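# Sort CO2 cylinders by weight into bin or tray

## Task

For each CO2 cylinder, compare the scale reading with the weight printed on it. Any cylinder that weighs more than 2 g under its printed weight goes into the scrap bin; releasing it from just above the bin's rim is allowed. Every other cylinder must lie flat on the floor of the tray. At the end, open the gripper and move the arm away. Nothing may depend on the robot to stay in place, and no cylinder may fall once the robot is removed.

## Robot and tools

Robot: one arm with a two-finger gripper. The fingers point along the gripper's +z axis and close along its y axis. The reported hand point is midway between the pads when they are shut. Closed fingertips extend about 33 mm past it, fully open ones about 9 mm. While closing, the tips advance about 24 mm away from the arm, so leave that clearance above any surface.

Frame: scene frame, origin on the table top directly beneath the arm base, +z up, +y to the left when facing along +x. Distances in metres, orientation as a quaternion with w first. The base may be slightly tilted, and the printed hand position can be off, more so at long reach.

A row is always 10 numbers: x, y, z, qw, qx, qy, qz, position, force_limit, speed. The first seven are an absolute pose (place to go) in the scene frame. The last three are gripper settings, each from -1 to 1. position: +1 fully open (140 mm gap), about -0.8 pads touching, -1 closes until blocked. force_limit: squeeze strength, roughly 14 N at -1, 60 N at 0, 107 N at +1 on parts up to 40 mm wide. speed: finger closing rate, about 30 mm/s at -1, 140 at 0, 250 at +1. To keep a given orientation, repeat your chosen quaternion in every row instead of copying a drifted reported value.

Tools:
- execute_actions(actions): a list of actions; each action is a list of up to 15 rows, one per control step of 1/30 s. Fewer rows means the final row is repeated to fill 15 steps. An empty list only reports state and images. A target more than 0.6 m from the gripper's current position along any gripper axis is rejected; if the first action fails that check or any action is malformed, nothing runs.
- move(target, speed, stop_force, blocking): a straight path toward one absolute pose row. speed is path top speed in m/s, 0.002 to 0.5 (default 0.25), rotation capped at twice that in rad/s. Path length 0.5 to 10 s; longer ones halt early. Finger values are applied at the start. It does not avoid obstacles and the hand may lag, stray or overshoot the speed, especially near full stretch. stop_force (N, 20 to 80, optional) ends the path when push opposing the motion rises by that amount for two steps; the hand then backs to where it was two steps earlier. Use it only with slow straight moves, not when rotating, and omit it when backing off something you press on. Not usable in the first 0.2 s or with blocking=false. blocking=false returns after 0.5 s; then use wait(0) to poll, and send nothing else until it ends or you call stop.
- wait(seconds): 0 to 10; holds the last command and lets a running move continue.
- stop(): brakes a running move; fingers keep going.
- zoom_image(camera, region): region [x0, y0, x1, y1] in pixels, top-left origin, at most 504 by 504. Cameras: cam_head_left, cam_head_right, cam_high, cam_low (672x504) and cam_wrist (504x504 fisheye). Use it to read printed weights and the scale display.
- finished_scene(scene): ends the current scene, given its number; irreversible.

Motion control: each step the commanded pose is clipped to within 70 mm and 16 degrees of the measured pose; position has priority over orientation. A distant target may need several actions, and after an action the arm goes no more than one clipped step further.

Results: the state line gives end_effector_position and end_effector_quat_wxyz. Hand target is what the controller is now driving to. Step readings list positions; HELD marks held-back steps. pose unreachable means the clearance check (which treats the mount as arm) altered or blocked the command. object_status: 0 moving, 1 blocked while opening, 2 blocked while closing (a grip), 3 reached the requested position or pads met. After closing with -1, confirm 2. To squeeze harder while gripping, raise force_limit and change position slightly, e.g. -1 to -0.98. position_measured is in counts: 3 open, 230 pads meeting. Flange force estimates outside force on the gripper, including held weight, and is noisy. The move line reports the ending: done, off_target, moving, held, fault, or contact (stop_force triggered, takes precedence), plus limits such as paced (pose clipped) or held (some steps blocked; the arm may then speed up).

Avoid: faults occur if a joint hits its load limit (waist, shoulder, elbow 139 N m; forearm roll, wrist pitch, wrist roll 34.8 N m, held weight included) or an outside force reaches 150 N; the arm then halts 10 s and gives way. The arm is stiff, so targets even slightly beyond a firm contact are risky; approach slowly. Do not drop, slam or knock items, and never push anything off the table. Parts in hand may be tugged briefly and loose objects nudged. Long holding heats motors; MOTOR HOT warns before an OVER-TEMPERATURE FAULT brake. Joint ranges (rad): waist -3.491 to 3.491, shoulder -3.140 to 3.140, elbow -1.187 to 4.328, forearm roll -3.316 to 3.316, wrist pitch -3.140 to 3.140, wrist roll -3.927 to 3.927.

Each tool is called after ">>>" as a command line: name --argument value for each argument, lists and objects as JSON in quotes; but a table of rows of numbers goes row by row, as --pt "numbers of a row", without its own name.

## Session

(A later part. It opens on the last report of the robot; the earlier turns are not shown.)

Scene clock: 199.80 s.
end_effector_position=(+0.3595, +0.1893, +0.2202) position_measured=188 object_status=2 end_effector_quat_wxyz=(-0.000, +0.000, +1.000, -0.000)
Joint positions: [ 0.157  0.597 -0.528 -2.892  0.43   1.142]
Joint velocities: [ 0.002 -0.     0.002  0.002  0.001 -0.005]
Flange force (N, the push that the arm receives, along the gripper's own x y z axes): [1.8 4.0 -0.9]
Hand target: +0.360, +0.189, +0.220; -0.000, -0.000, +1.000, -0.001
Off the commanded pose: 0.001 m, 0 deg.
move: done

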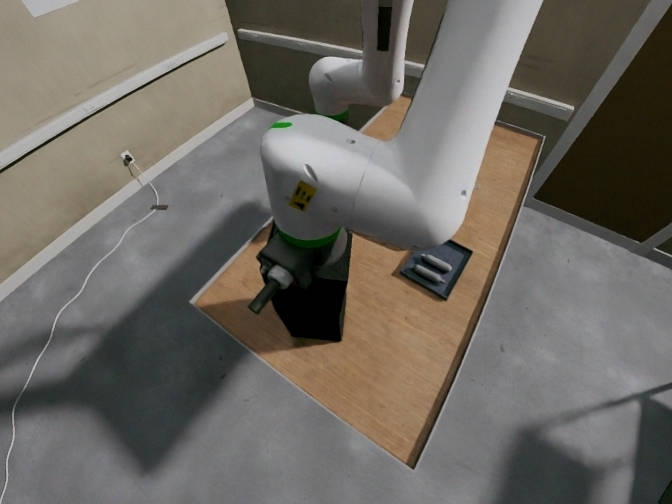

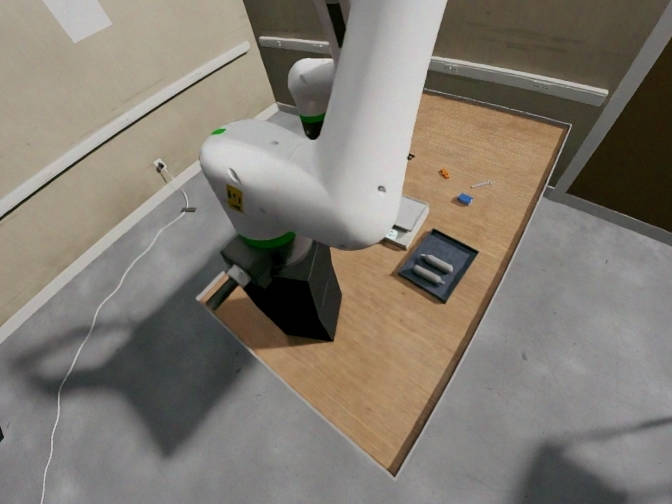

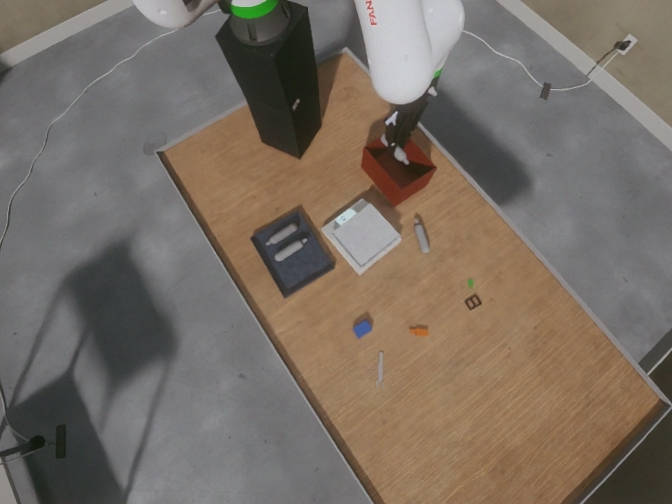

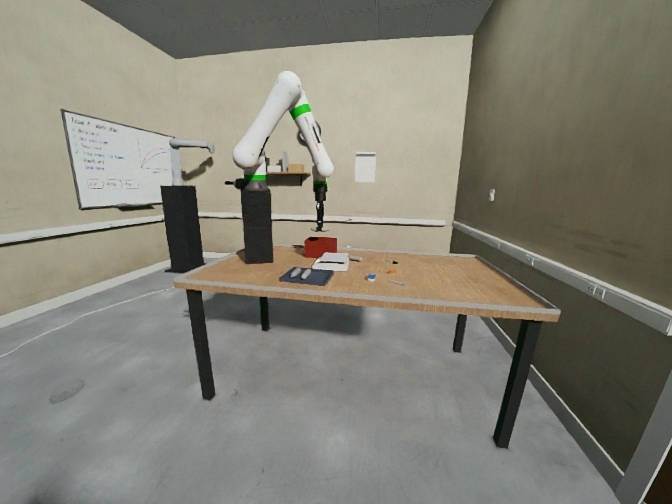

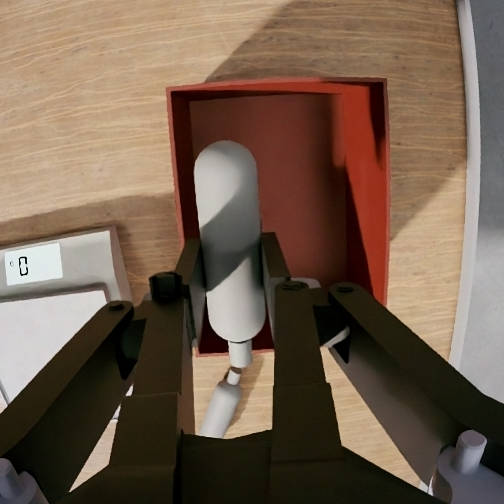

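>>> move --target '[0.36,0.222,0.15,0,0,1,0,-1,-0.3,0]' --speed 0.1

Scene clock: 204.20 s.
end_effector_position=(+0.3598, +0.2219, +0.1500) position_measured=188 object_status=2 end_effector_quat_wxyz=(-0.000, +0.000, +1.000, -0.000)
Joint positions: [ 0.223  0.81  -0.415 -2.825  0.34   1.003]
Joint velocities: [ 0.     0.003  0.001  0.001 -0.001 -0.   ]
Flange force (N, the push that the arm receives, along the gripper's own x y z axes): [2.6 2.5 2.4]
Hand target: +0.360, +0.222, +0.150; -0.000, +0.000, +1.000, -0.000
Off the commanded pose: 0.000 m, 0 deg.
move: done

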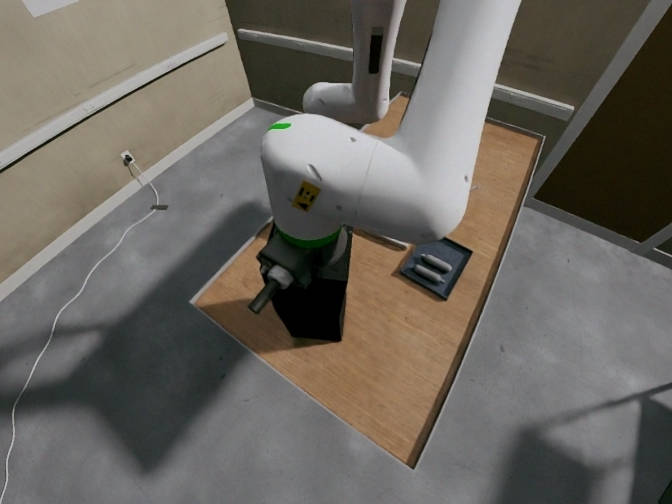

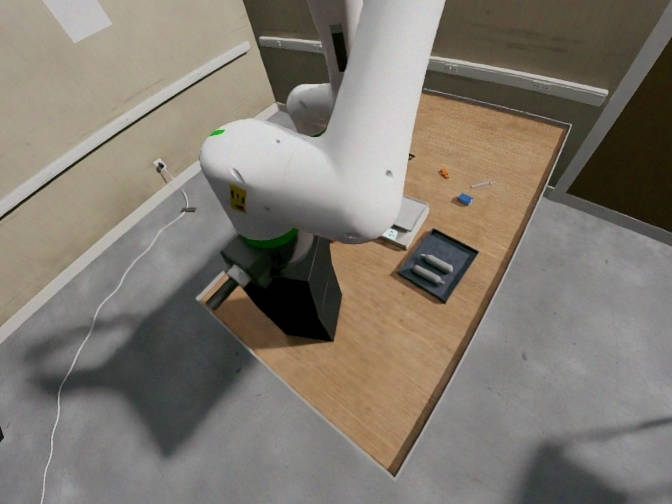

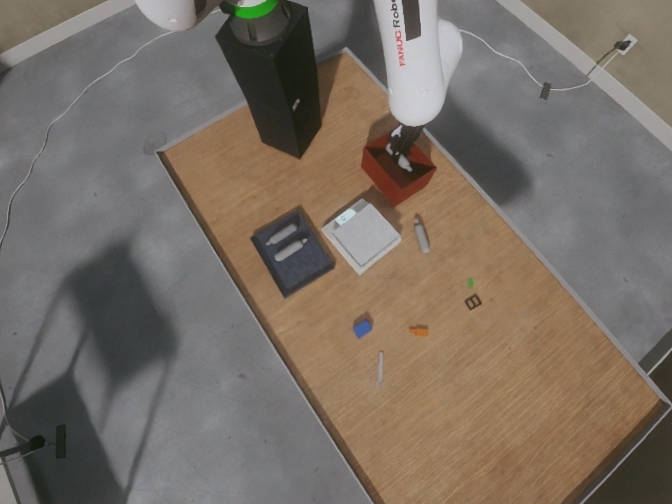

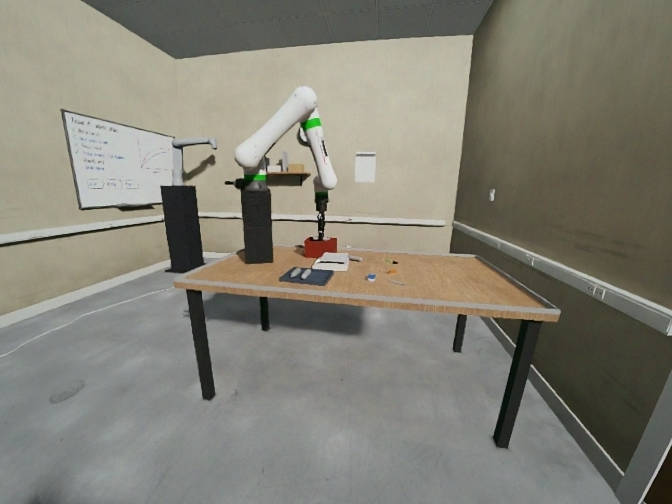

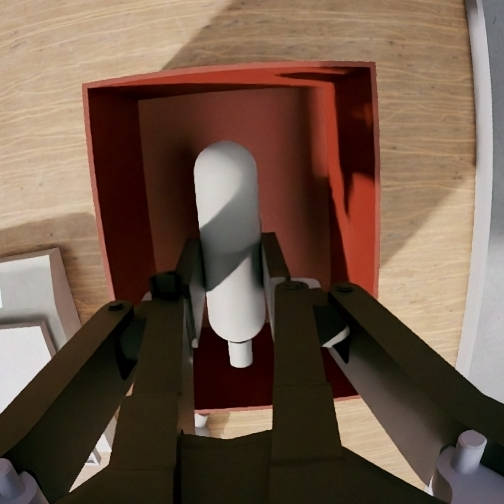

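>>> move --target '[0.36,0.222,0.15,0,0,1,0,-0.2,-0.3,0]'

>>> move --target '[0.38,0.22,0.2,0,0,1,0,-0.2,-0.3,0]'

>>> move --target '[0.6,0.14,0.19,0,0.174,0.985,0,-0.1,-0.3,0]'

>>> move --target '[0.608,0.137,0.075,0,0.174,0.985,0,-0.1,-0.3,0]'

Scene clock: 210.73 s.
end_effector_position=(+0.3600, +0.2220, +0.1500) position_measured=154 object_status=3 end_effector_quat_wxyz=(+0.000, -0.000, +1.000, +0.000)
Joint positions: [ 0.223  0.81  -0.414 -2.825  0.34   1.003]
Joint velocities: [-0.    -0.001  0.    -0.001 -0.     0.001]
Flange force (N, the push that the arm receives, along the gripper's own x y z axes): [0.5 0.7 -3.9]
Hand target: +0.360, +0.222, +0.150; +0.000, +0.000, +1.000, -0.000
Off the commanded pose: 0.000 m, 0 deg.
move: done

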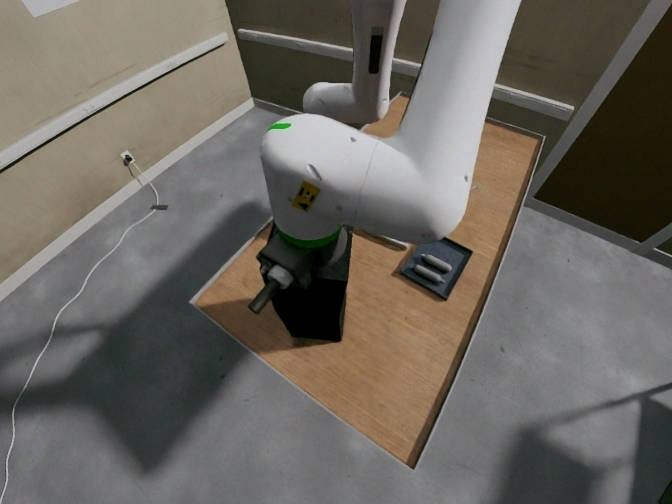

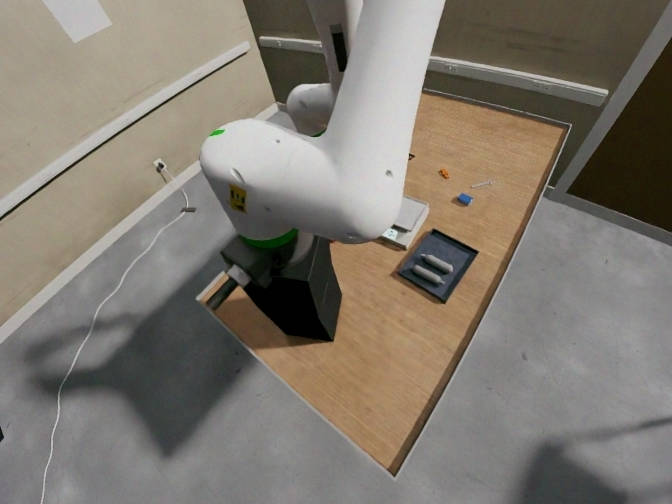

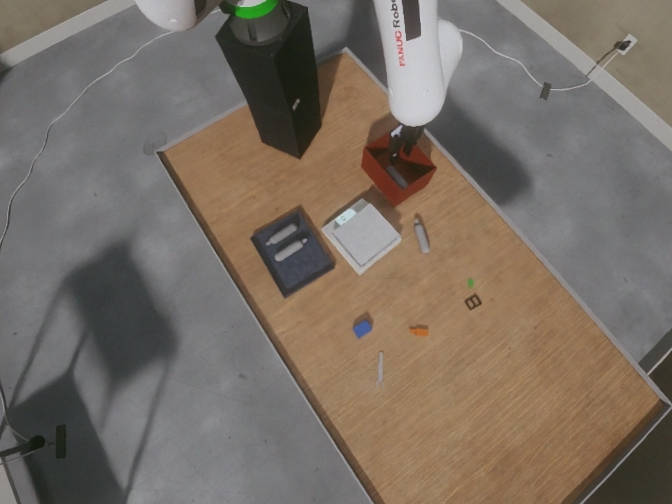

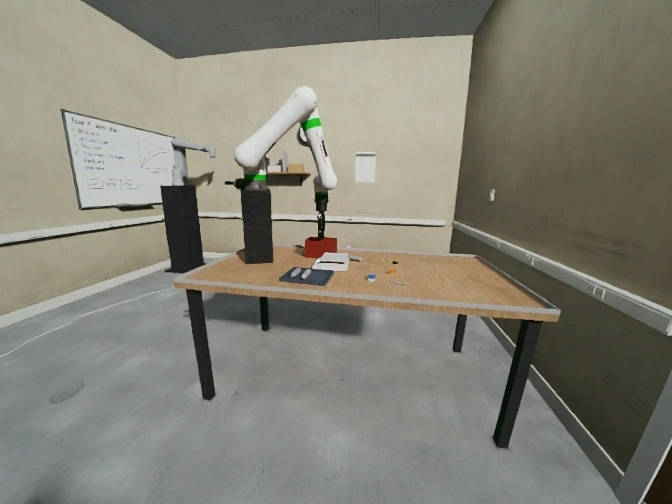

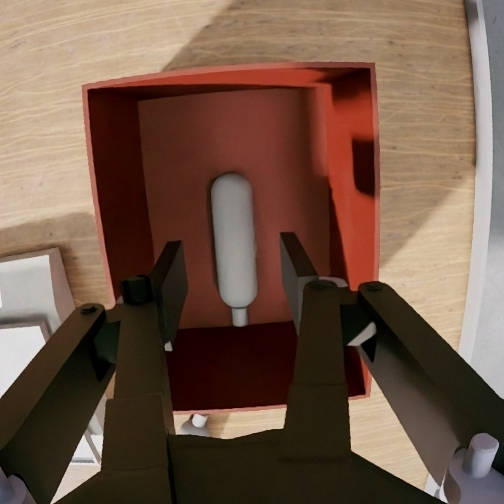

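Scene clock: 211.50 s.
end_effector_position=(+0.3801, +0.2201, +0.1999) position_measured=154 object_status=3 end_effector_quat_wxyz=(-0.000, -0.000, +1.000, +0.000)
Joint positions: [ 0.213  0.692 -0.426 -2.897  0.441  1.091]
Joint velocities: [-0.    -0.002 -0.    -0.     0.     0.001]
Flange force (N, the push that the arm receives, along the gripper's own x y z axes): [1.3 -0.5 -1.9]
Hand target: +0.380, +0.220, +0.200; +0.000, -0.000, +1.000, +0.000
Off the commanded pose: 0.000 m, 0 deg.
move: done

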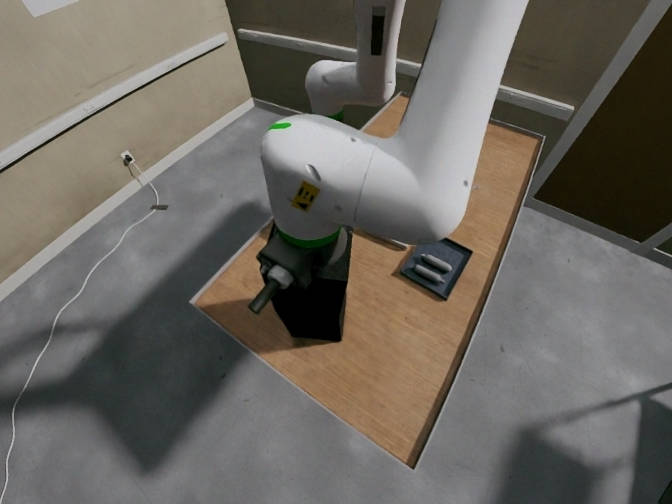

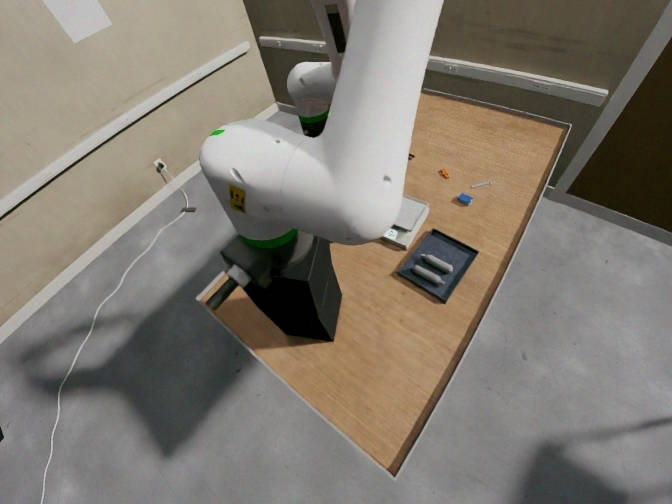

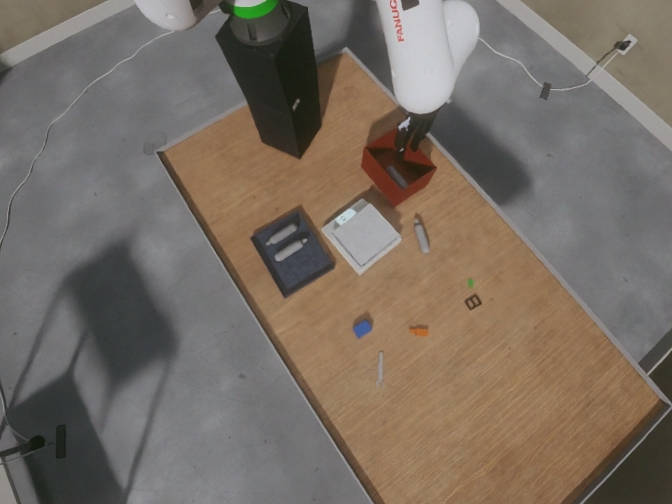

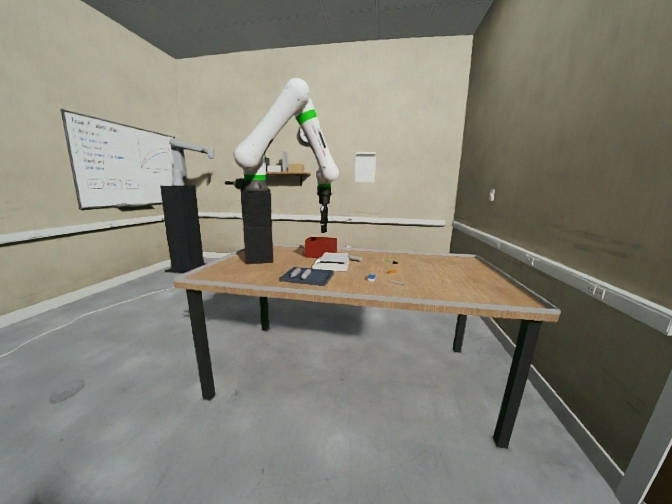

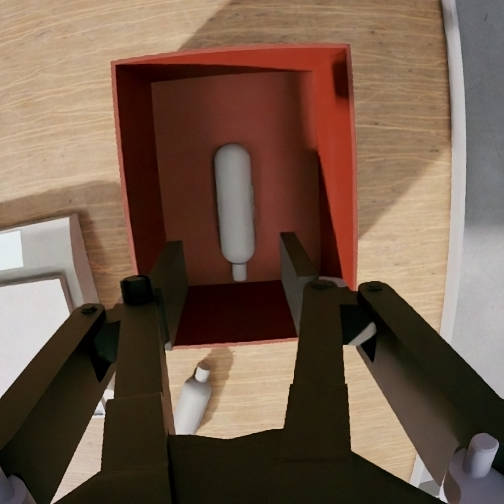

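Scene clock: 212.90 s.
end_effector_position=(+0.6002, +0.1404, +0.1896) position_measured=141 object_status=3 end_effector_quat_wxyz=(+0.000, +0.174, +0.985, +0.000)
Joint positions: [-0.011  0.907  0.08  -2.994  0.704  1.075]
Joint velocities: [ 0.     0.001  0.002 -0.     0.001 -0.001]
Flange force (N, the push that the arm receives, along the gripper's own x y z axes): [7.9 -3.7 -5.5]
Hand target: +0.600, +0.141, +0.190; +0.000, +0.174, +0.985, +0.000
Off the commanded pose: 0.001 m, 0 deg.
move: done

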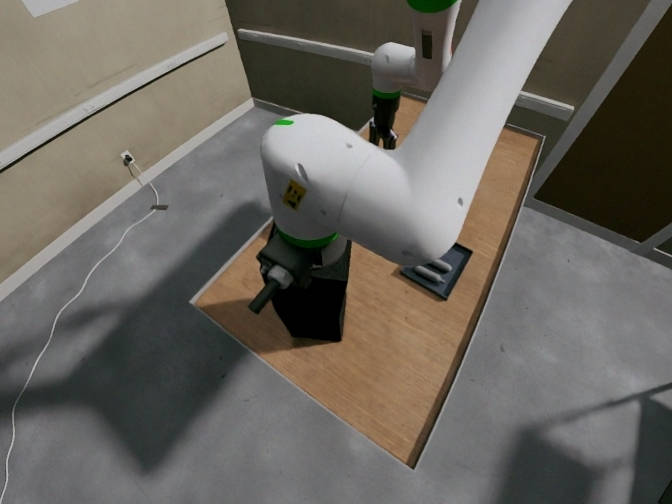

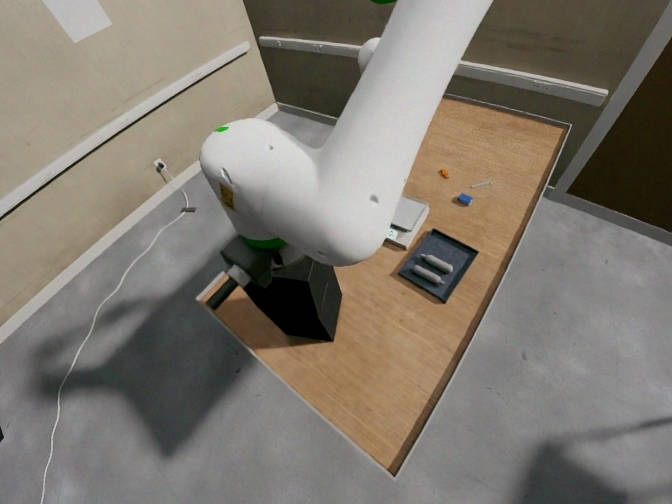

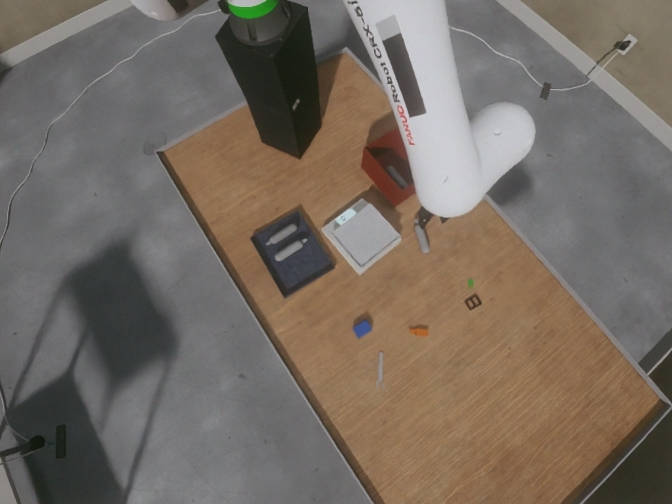

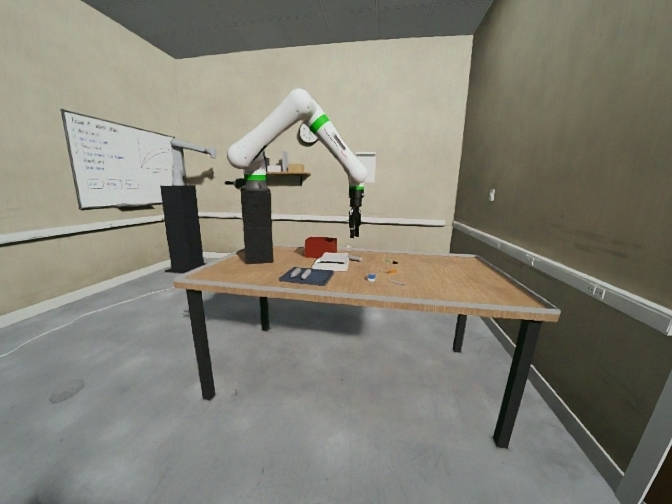

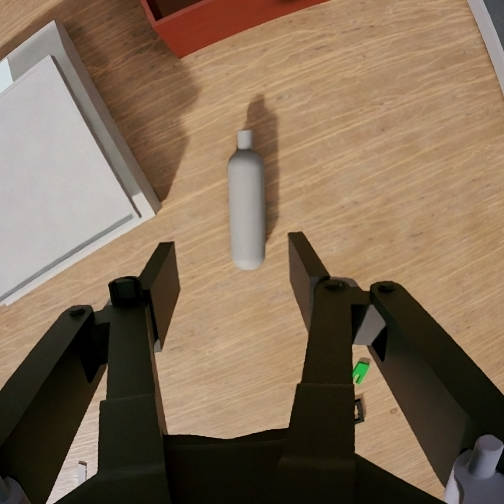

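Scene clock: 213.80 s.
end_effector_position=(+0.6078, +0.1370, +0.0751) position_measured=141 object_status=3 end_effector_quat_wxyz=(+0.000, +0.174, +0.985, +0.000)
Joint positions: [-0.033  1.144  0.207 -2.971  0.592  1.069]
Joint velocities: [-0.     0.002  0.001  0.     0.003 -0.   ]
Flange force (N, the push that the arm receives, along the gripper's own x y z axes): [1.6 1.3 -3.6]
Hand target: +0.608, +0.137, +0.075; +0.000, +0.174, +0.985, -0.000
Off the commanded pose: 0.000 m, 0 deg.
move: done

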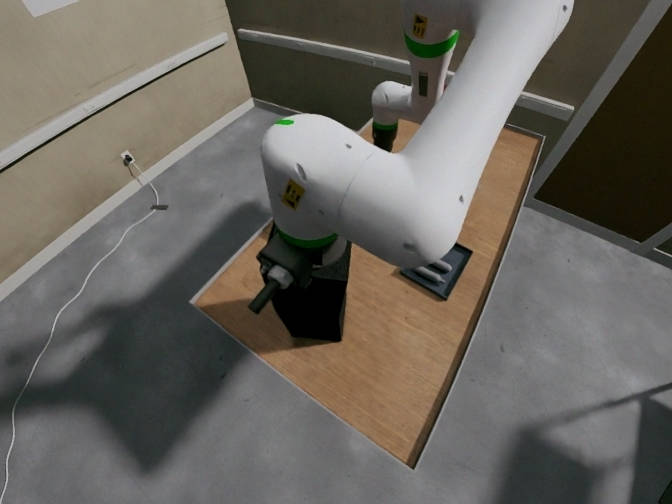

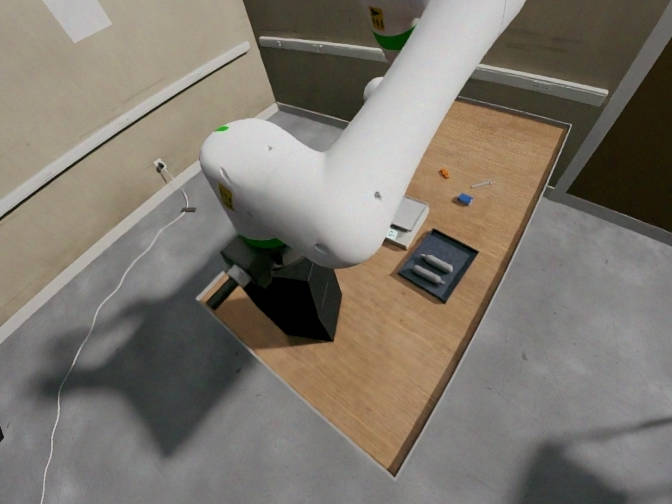

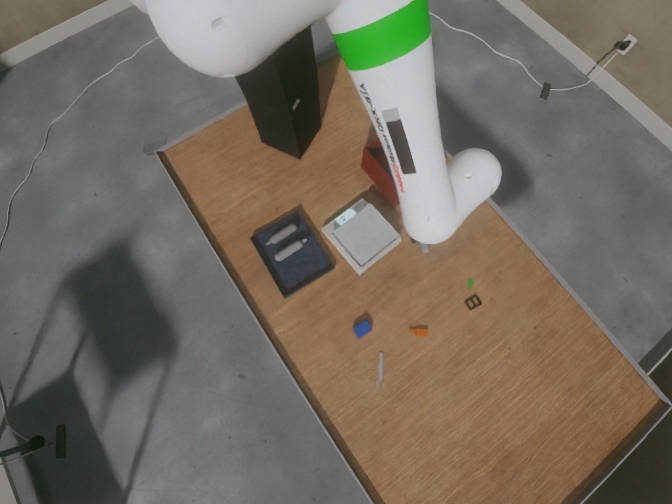

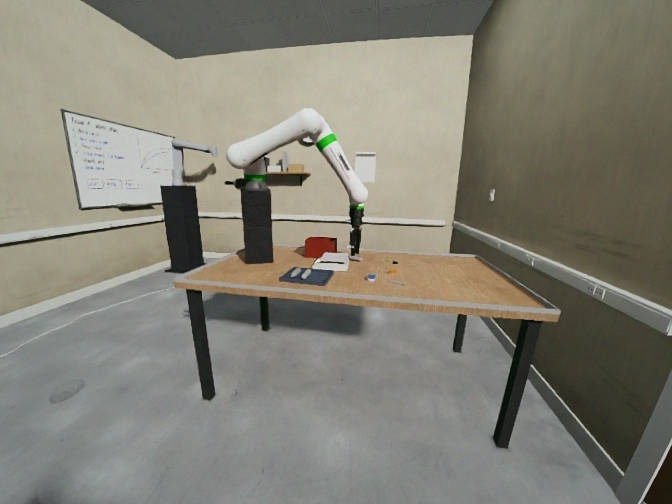

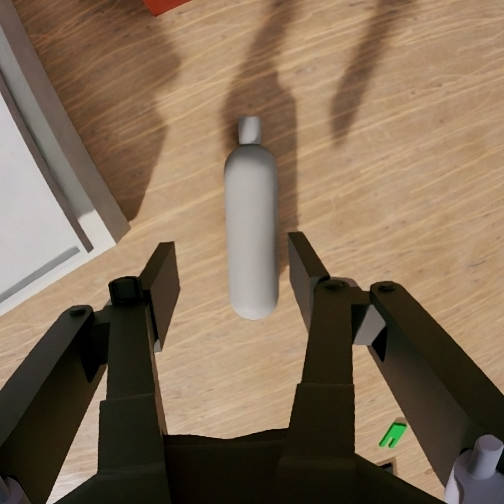

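>>> move --target '[0.623,0.144,0.044,0,0.174,0.985,0,-0.1,-0.3,0]' --speed 0.06

>>> move --target '[0.623,0.144,0.044,0,0.174,0.985,0,-1,-0.3,0]'

>>> move --target '[0.67,0.03,0.28,0,0,1,0,-1,-0.3,0]'

>>> move --target '[0.62,-0.15,0.55,0,0,0.383,-0.924,-1,-0.3,0]' --speed 0.4

>>> zoom_image --camera "cam_high" --region '[290,170,440,320]'

Scene clock: 220.50 s.
end_effector_position=(+0.6229, +0.1440, +0.0440) position_measured=141 object_status=3 end_effector_quat_wxyz=(+0.000, +0.174, +0.985, +0.000)
Joint positions: [-0.027  1.232  0.306 -2.973  0.604  1.066]
Joint velocities: [ 0.     0.002  0.001  0.     0.    -0.001]
Flange force (N, the push that the arm receives, along the gripper's own x y z axes): [4.4 -0.3 -6.2]
Hand target: +0.623, +0.144, +0.044; -0.000, +0.174, +0.985, -0.000
Off the commanded pose: 0.000 m, 0 deg.
move: done

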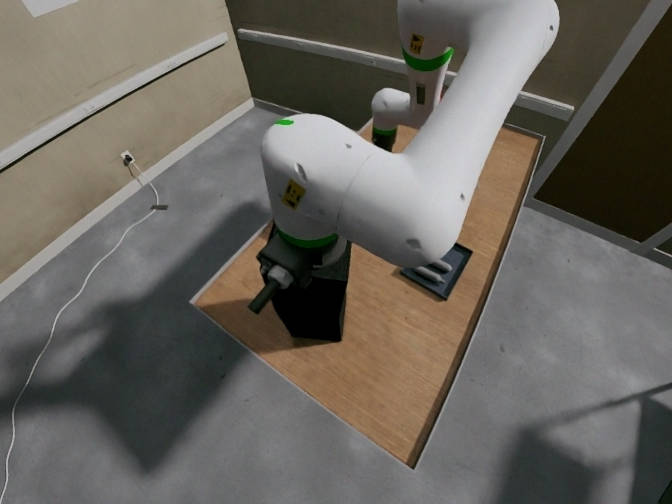

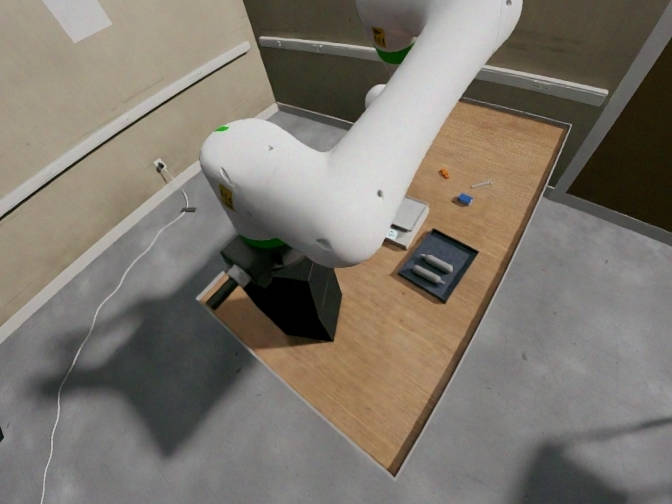

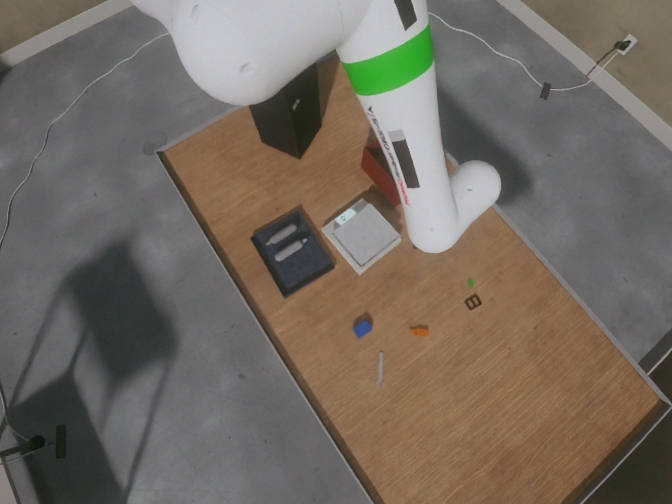

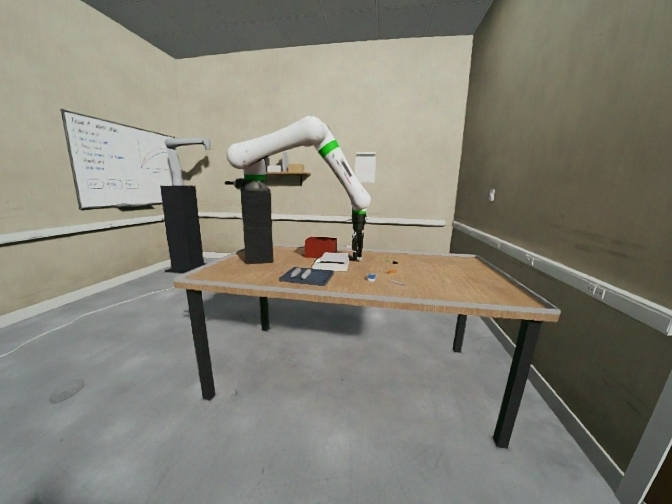

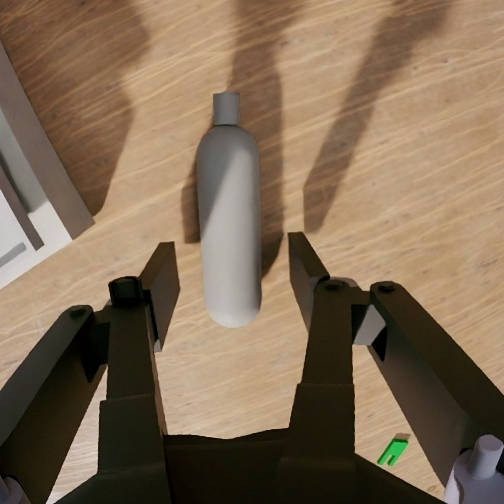

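Scene clock: 221.20 s.
end_effector_position=(+0.6230, +0.1440, +0.0440) position_measured=188 object_status=2 end_effector_quat_wxyz=(+0.000, +0.174, +0.985, +0.000)
Joint positions: [-0.027  1.232  0.306 -2.973  0.604  1.066]
Joint velocities: [-0.    -0.002 -0.    -0.     0.001  0.001]
Flange force (N, the push that the arm receives, along the gripper's own x y z axes): [5.7 -2.9 -14.5]
Hand target: +0.623, +0.144, +0.044; +0.000, +0.174, +0.985, +0.000
Off the commanded pose: 0.000 m, 0 deg.
move: done

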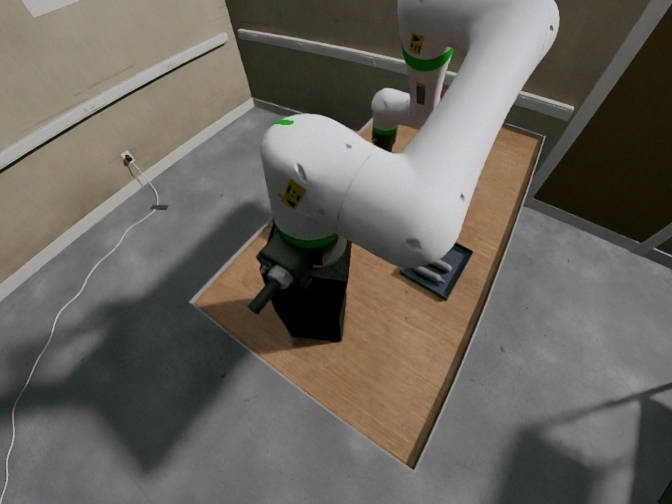

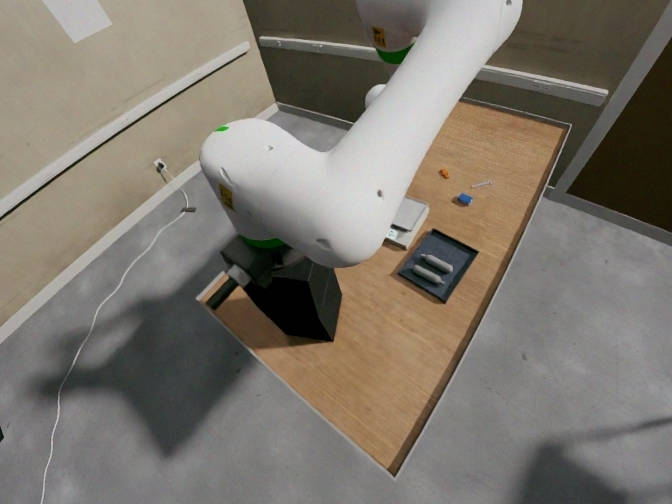

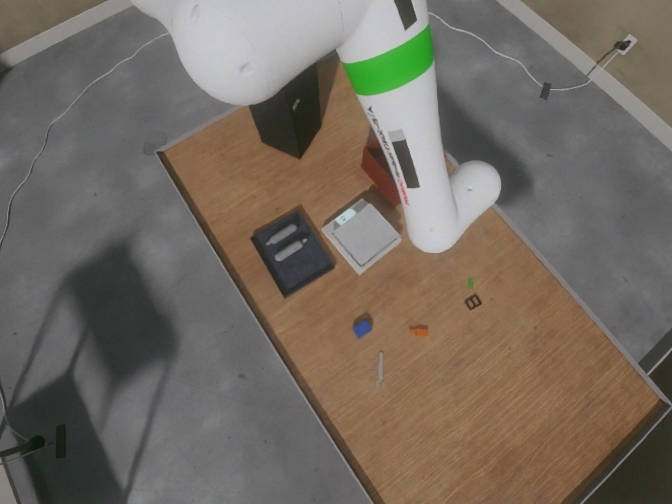

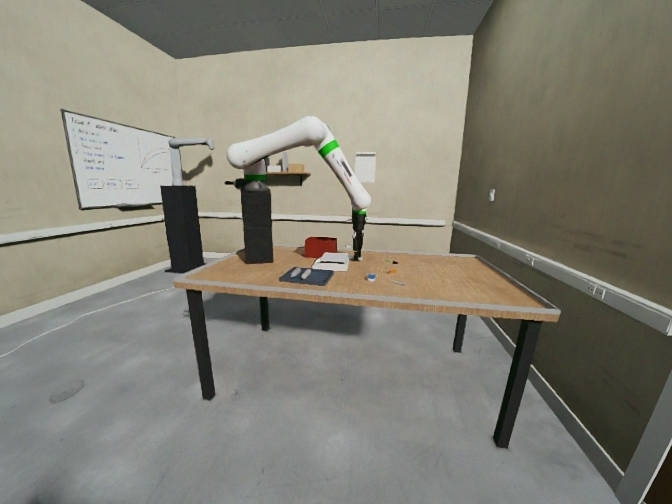

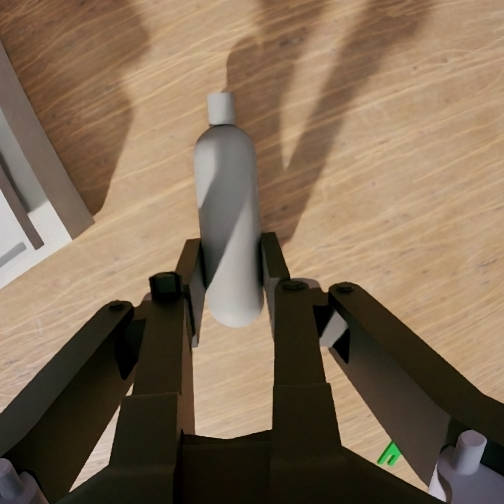

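Scene clock: 222.67 s.
end_effector_position=(+0.6707, +0.0303, +0.2798) position_measured=188 object_status=2 end_effector_quat_wxyz=(+0.000, -0.000, +1.000, +0.000)
Joint positions: [-0.169  0.824  0.233 -3.032  0.922  1.63 ]
Joint velocities: [-0.    -0.004  0.001 -0.001  0.001 -0.   ]
Flange force (N, the push that the arm receives, along the gripper's own x y z axes): [7.9 0.0 -2.1]
Hand target: +0.671, +0.030, +0.280; +0.000, -0.000, +1.000, +0.000
Off the commanded pose: 0.001 m, 0 deg.
move: done

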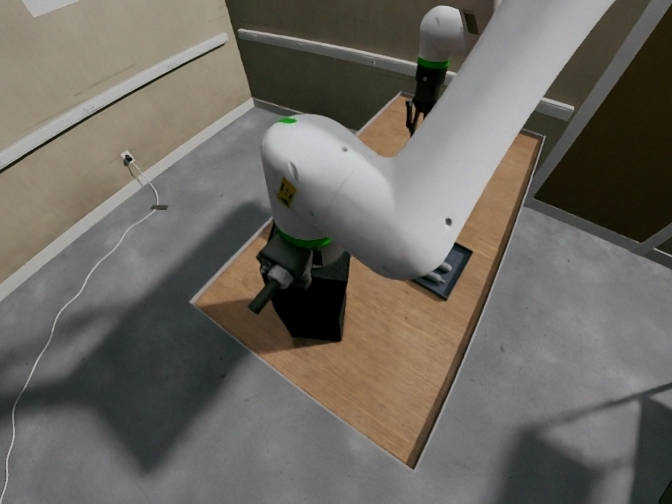

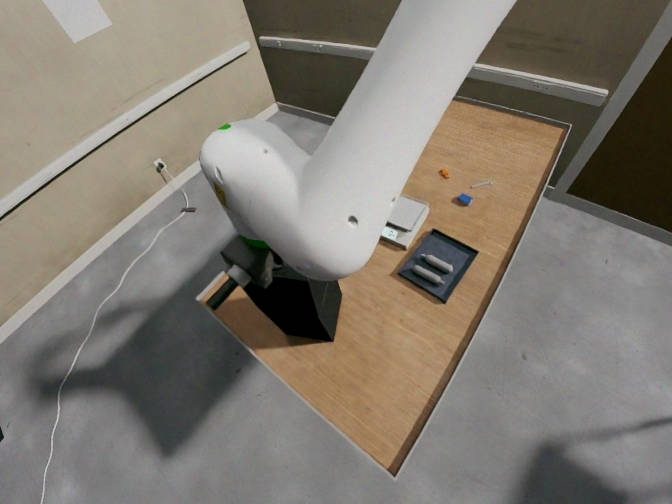

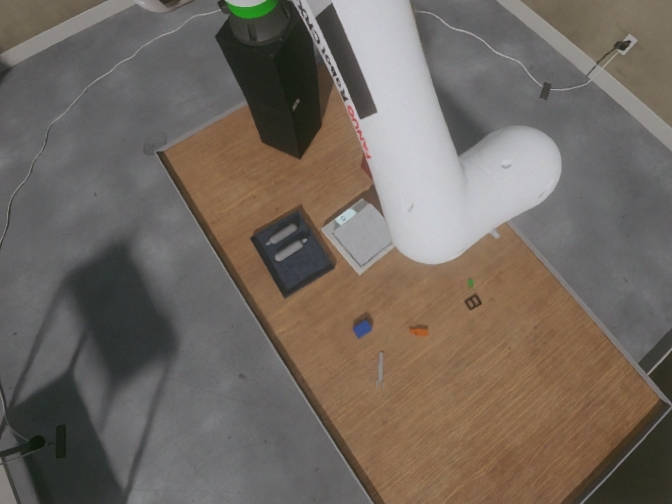

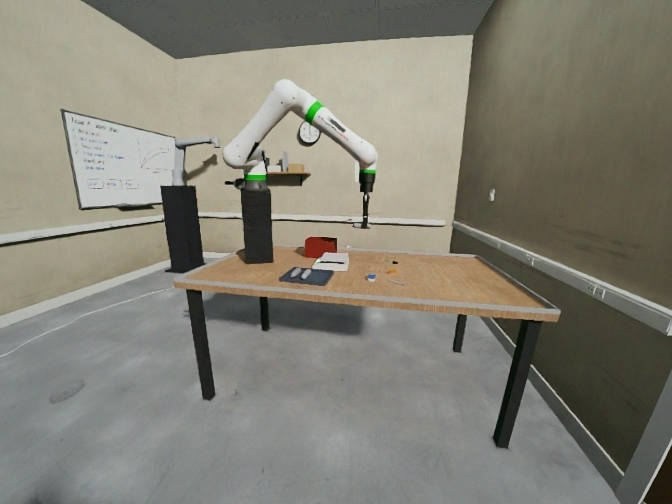

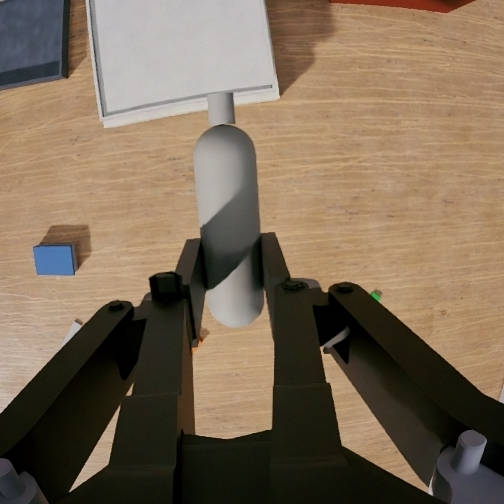

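Scene clock: 226.10 s.
end_effector_position=(+0.6208, -0.1509, +0.5498) position_measured=188 object_status=2 end_effector_quat_wxyz=(+0.003, +0.001, -0.383, +0.924)
Joint positions: [ 0.206  1.416  0.624 -0.986  2.324  1.091]
Joint velocities: [-0.001  0.    -0.     0.001  0.001  0.   ]
Flange force (N, the push that the arm receives, along the gripper's own x y z axes): [4.6 -4.3 3.0]
Hand target: +0.621, -0.151, +0.550; +0.003, +0.001, -0.383, +0.924
Off the commanded pose: 0.001 m, 0 deg.
move: done

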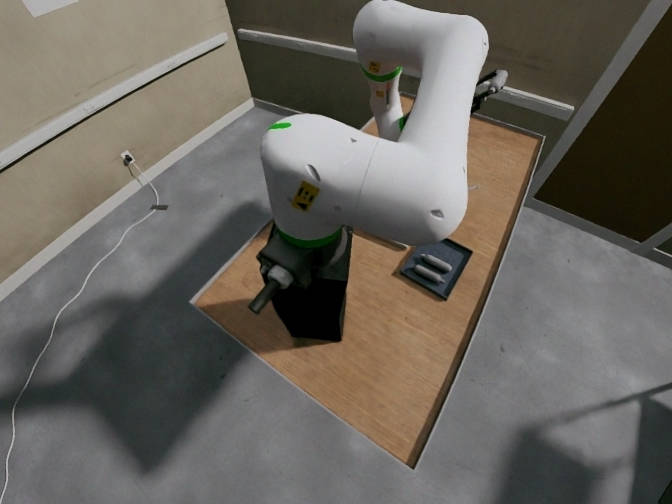

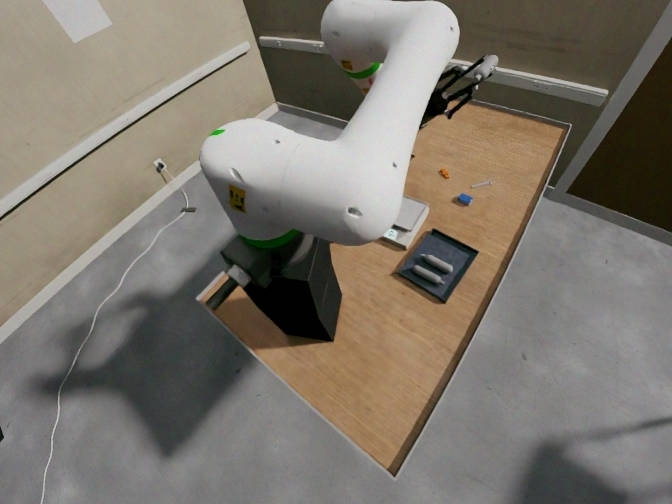

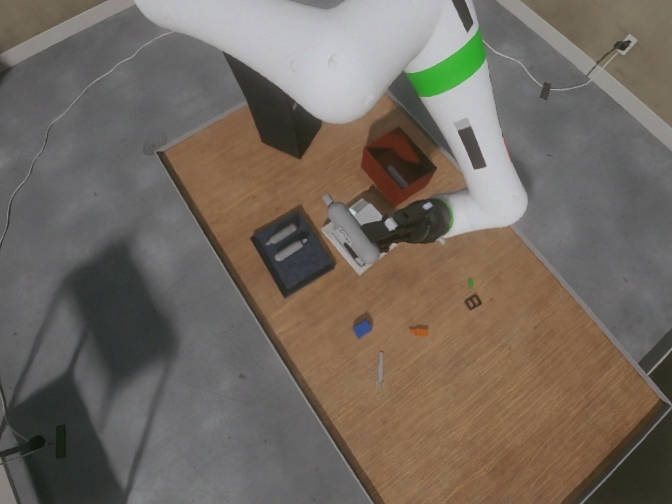

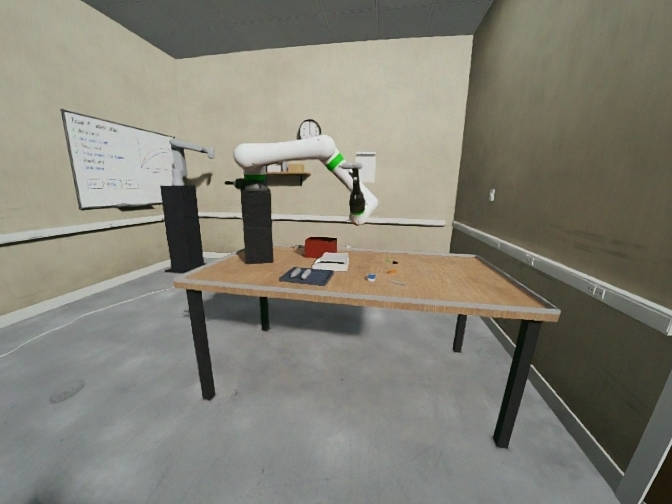

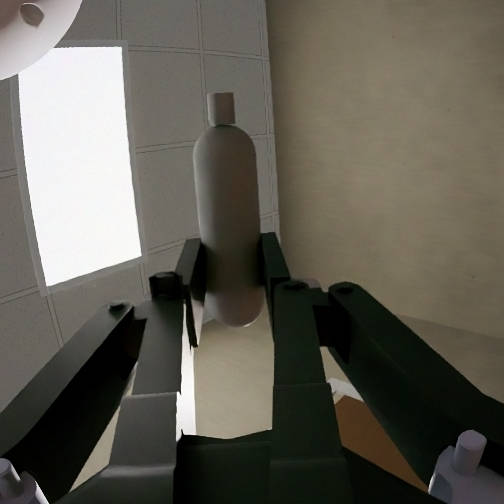

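Region (290, 170, 440, 320) of cam_high's 672x504 image, scaled by 3.360, with more detail than that image has.

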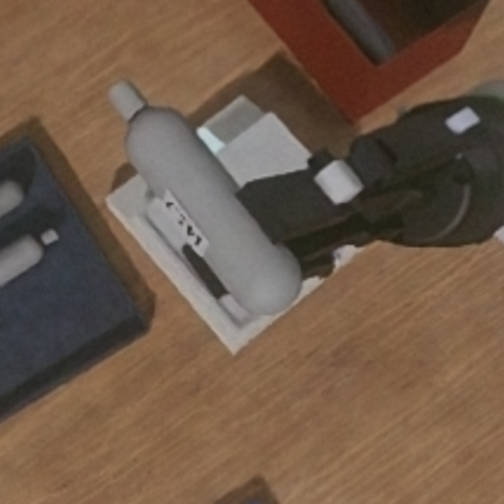

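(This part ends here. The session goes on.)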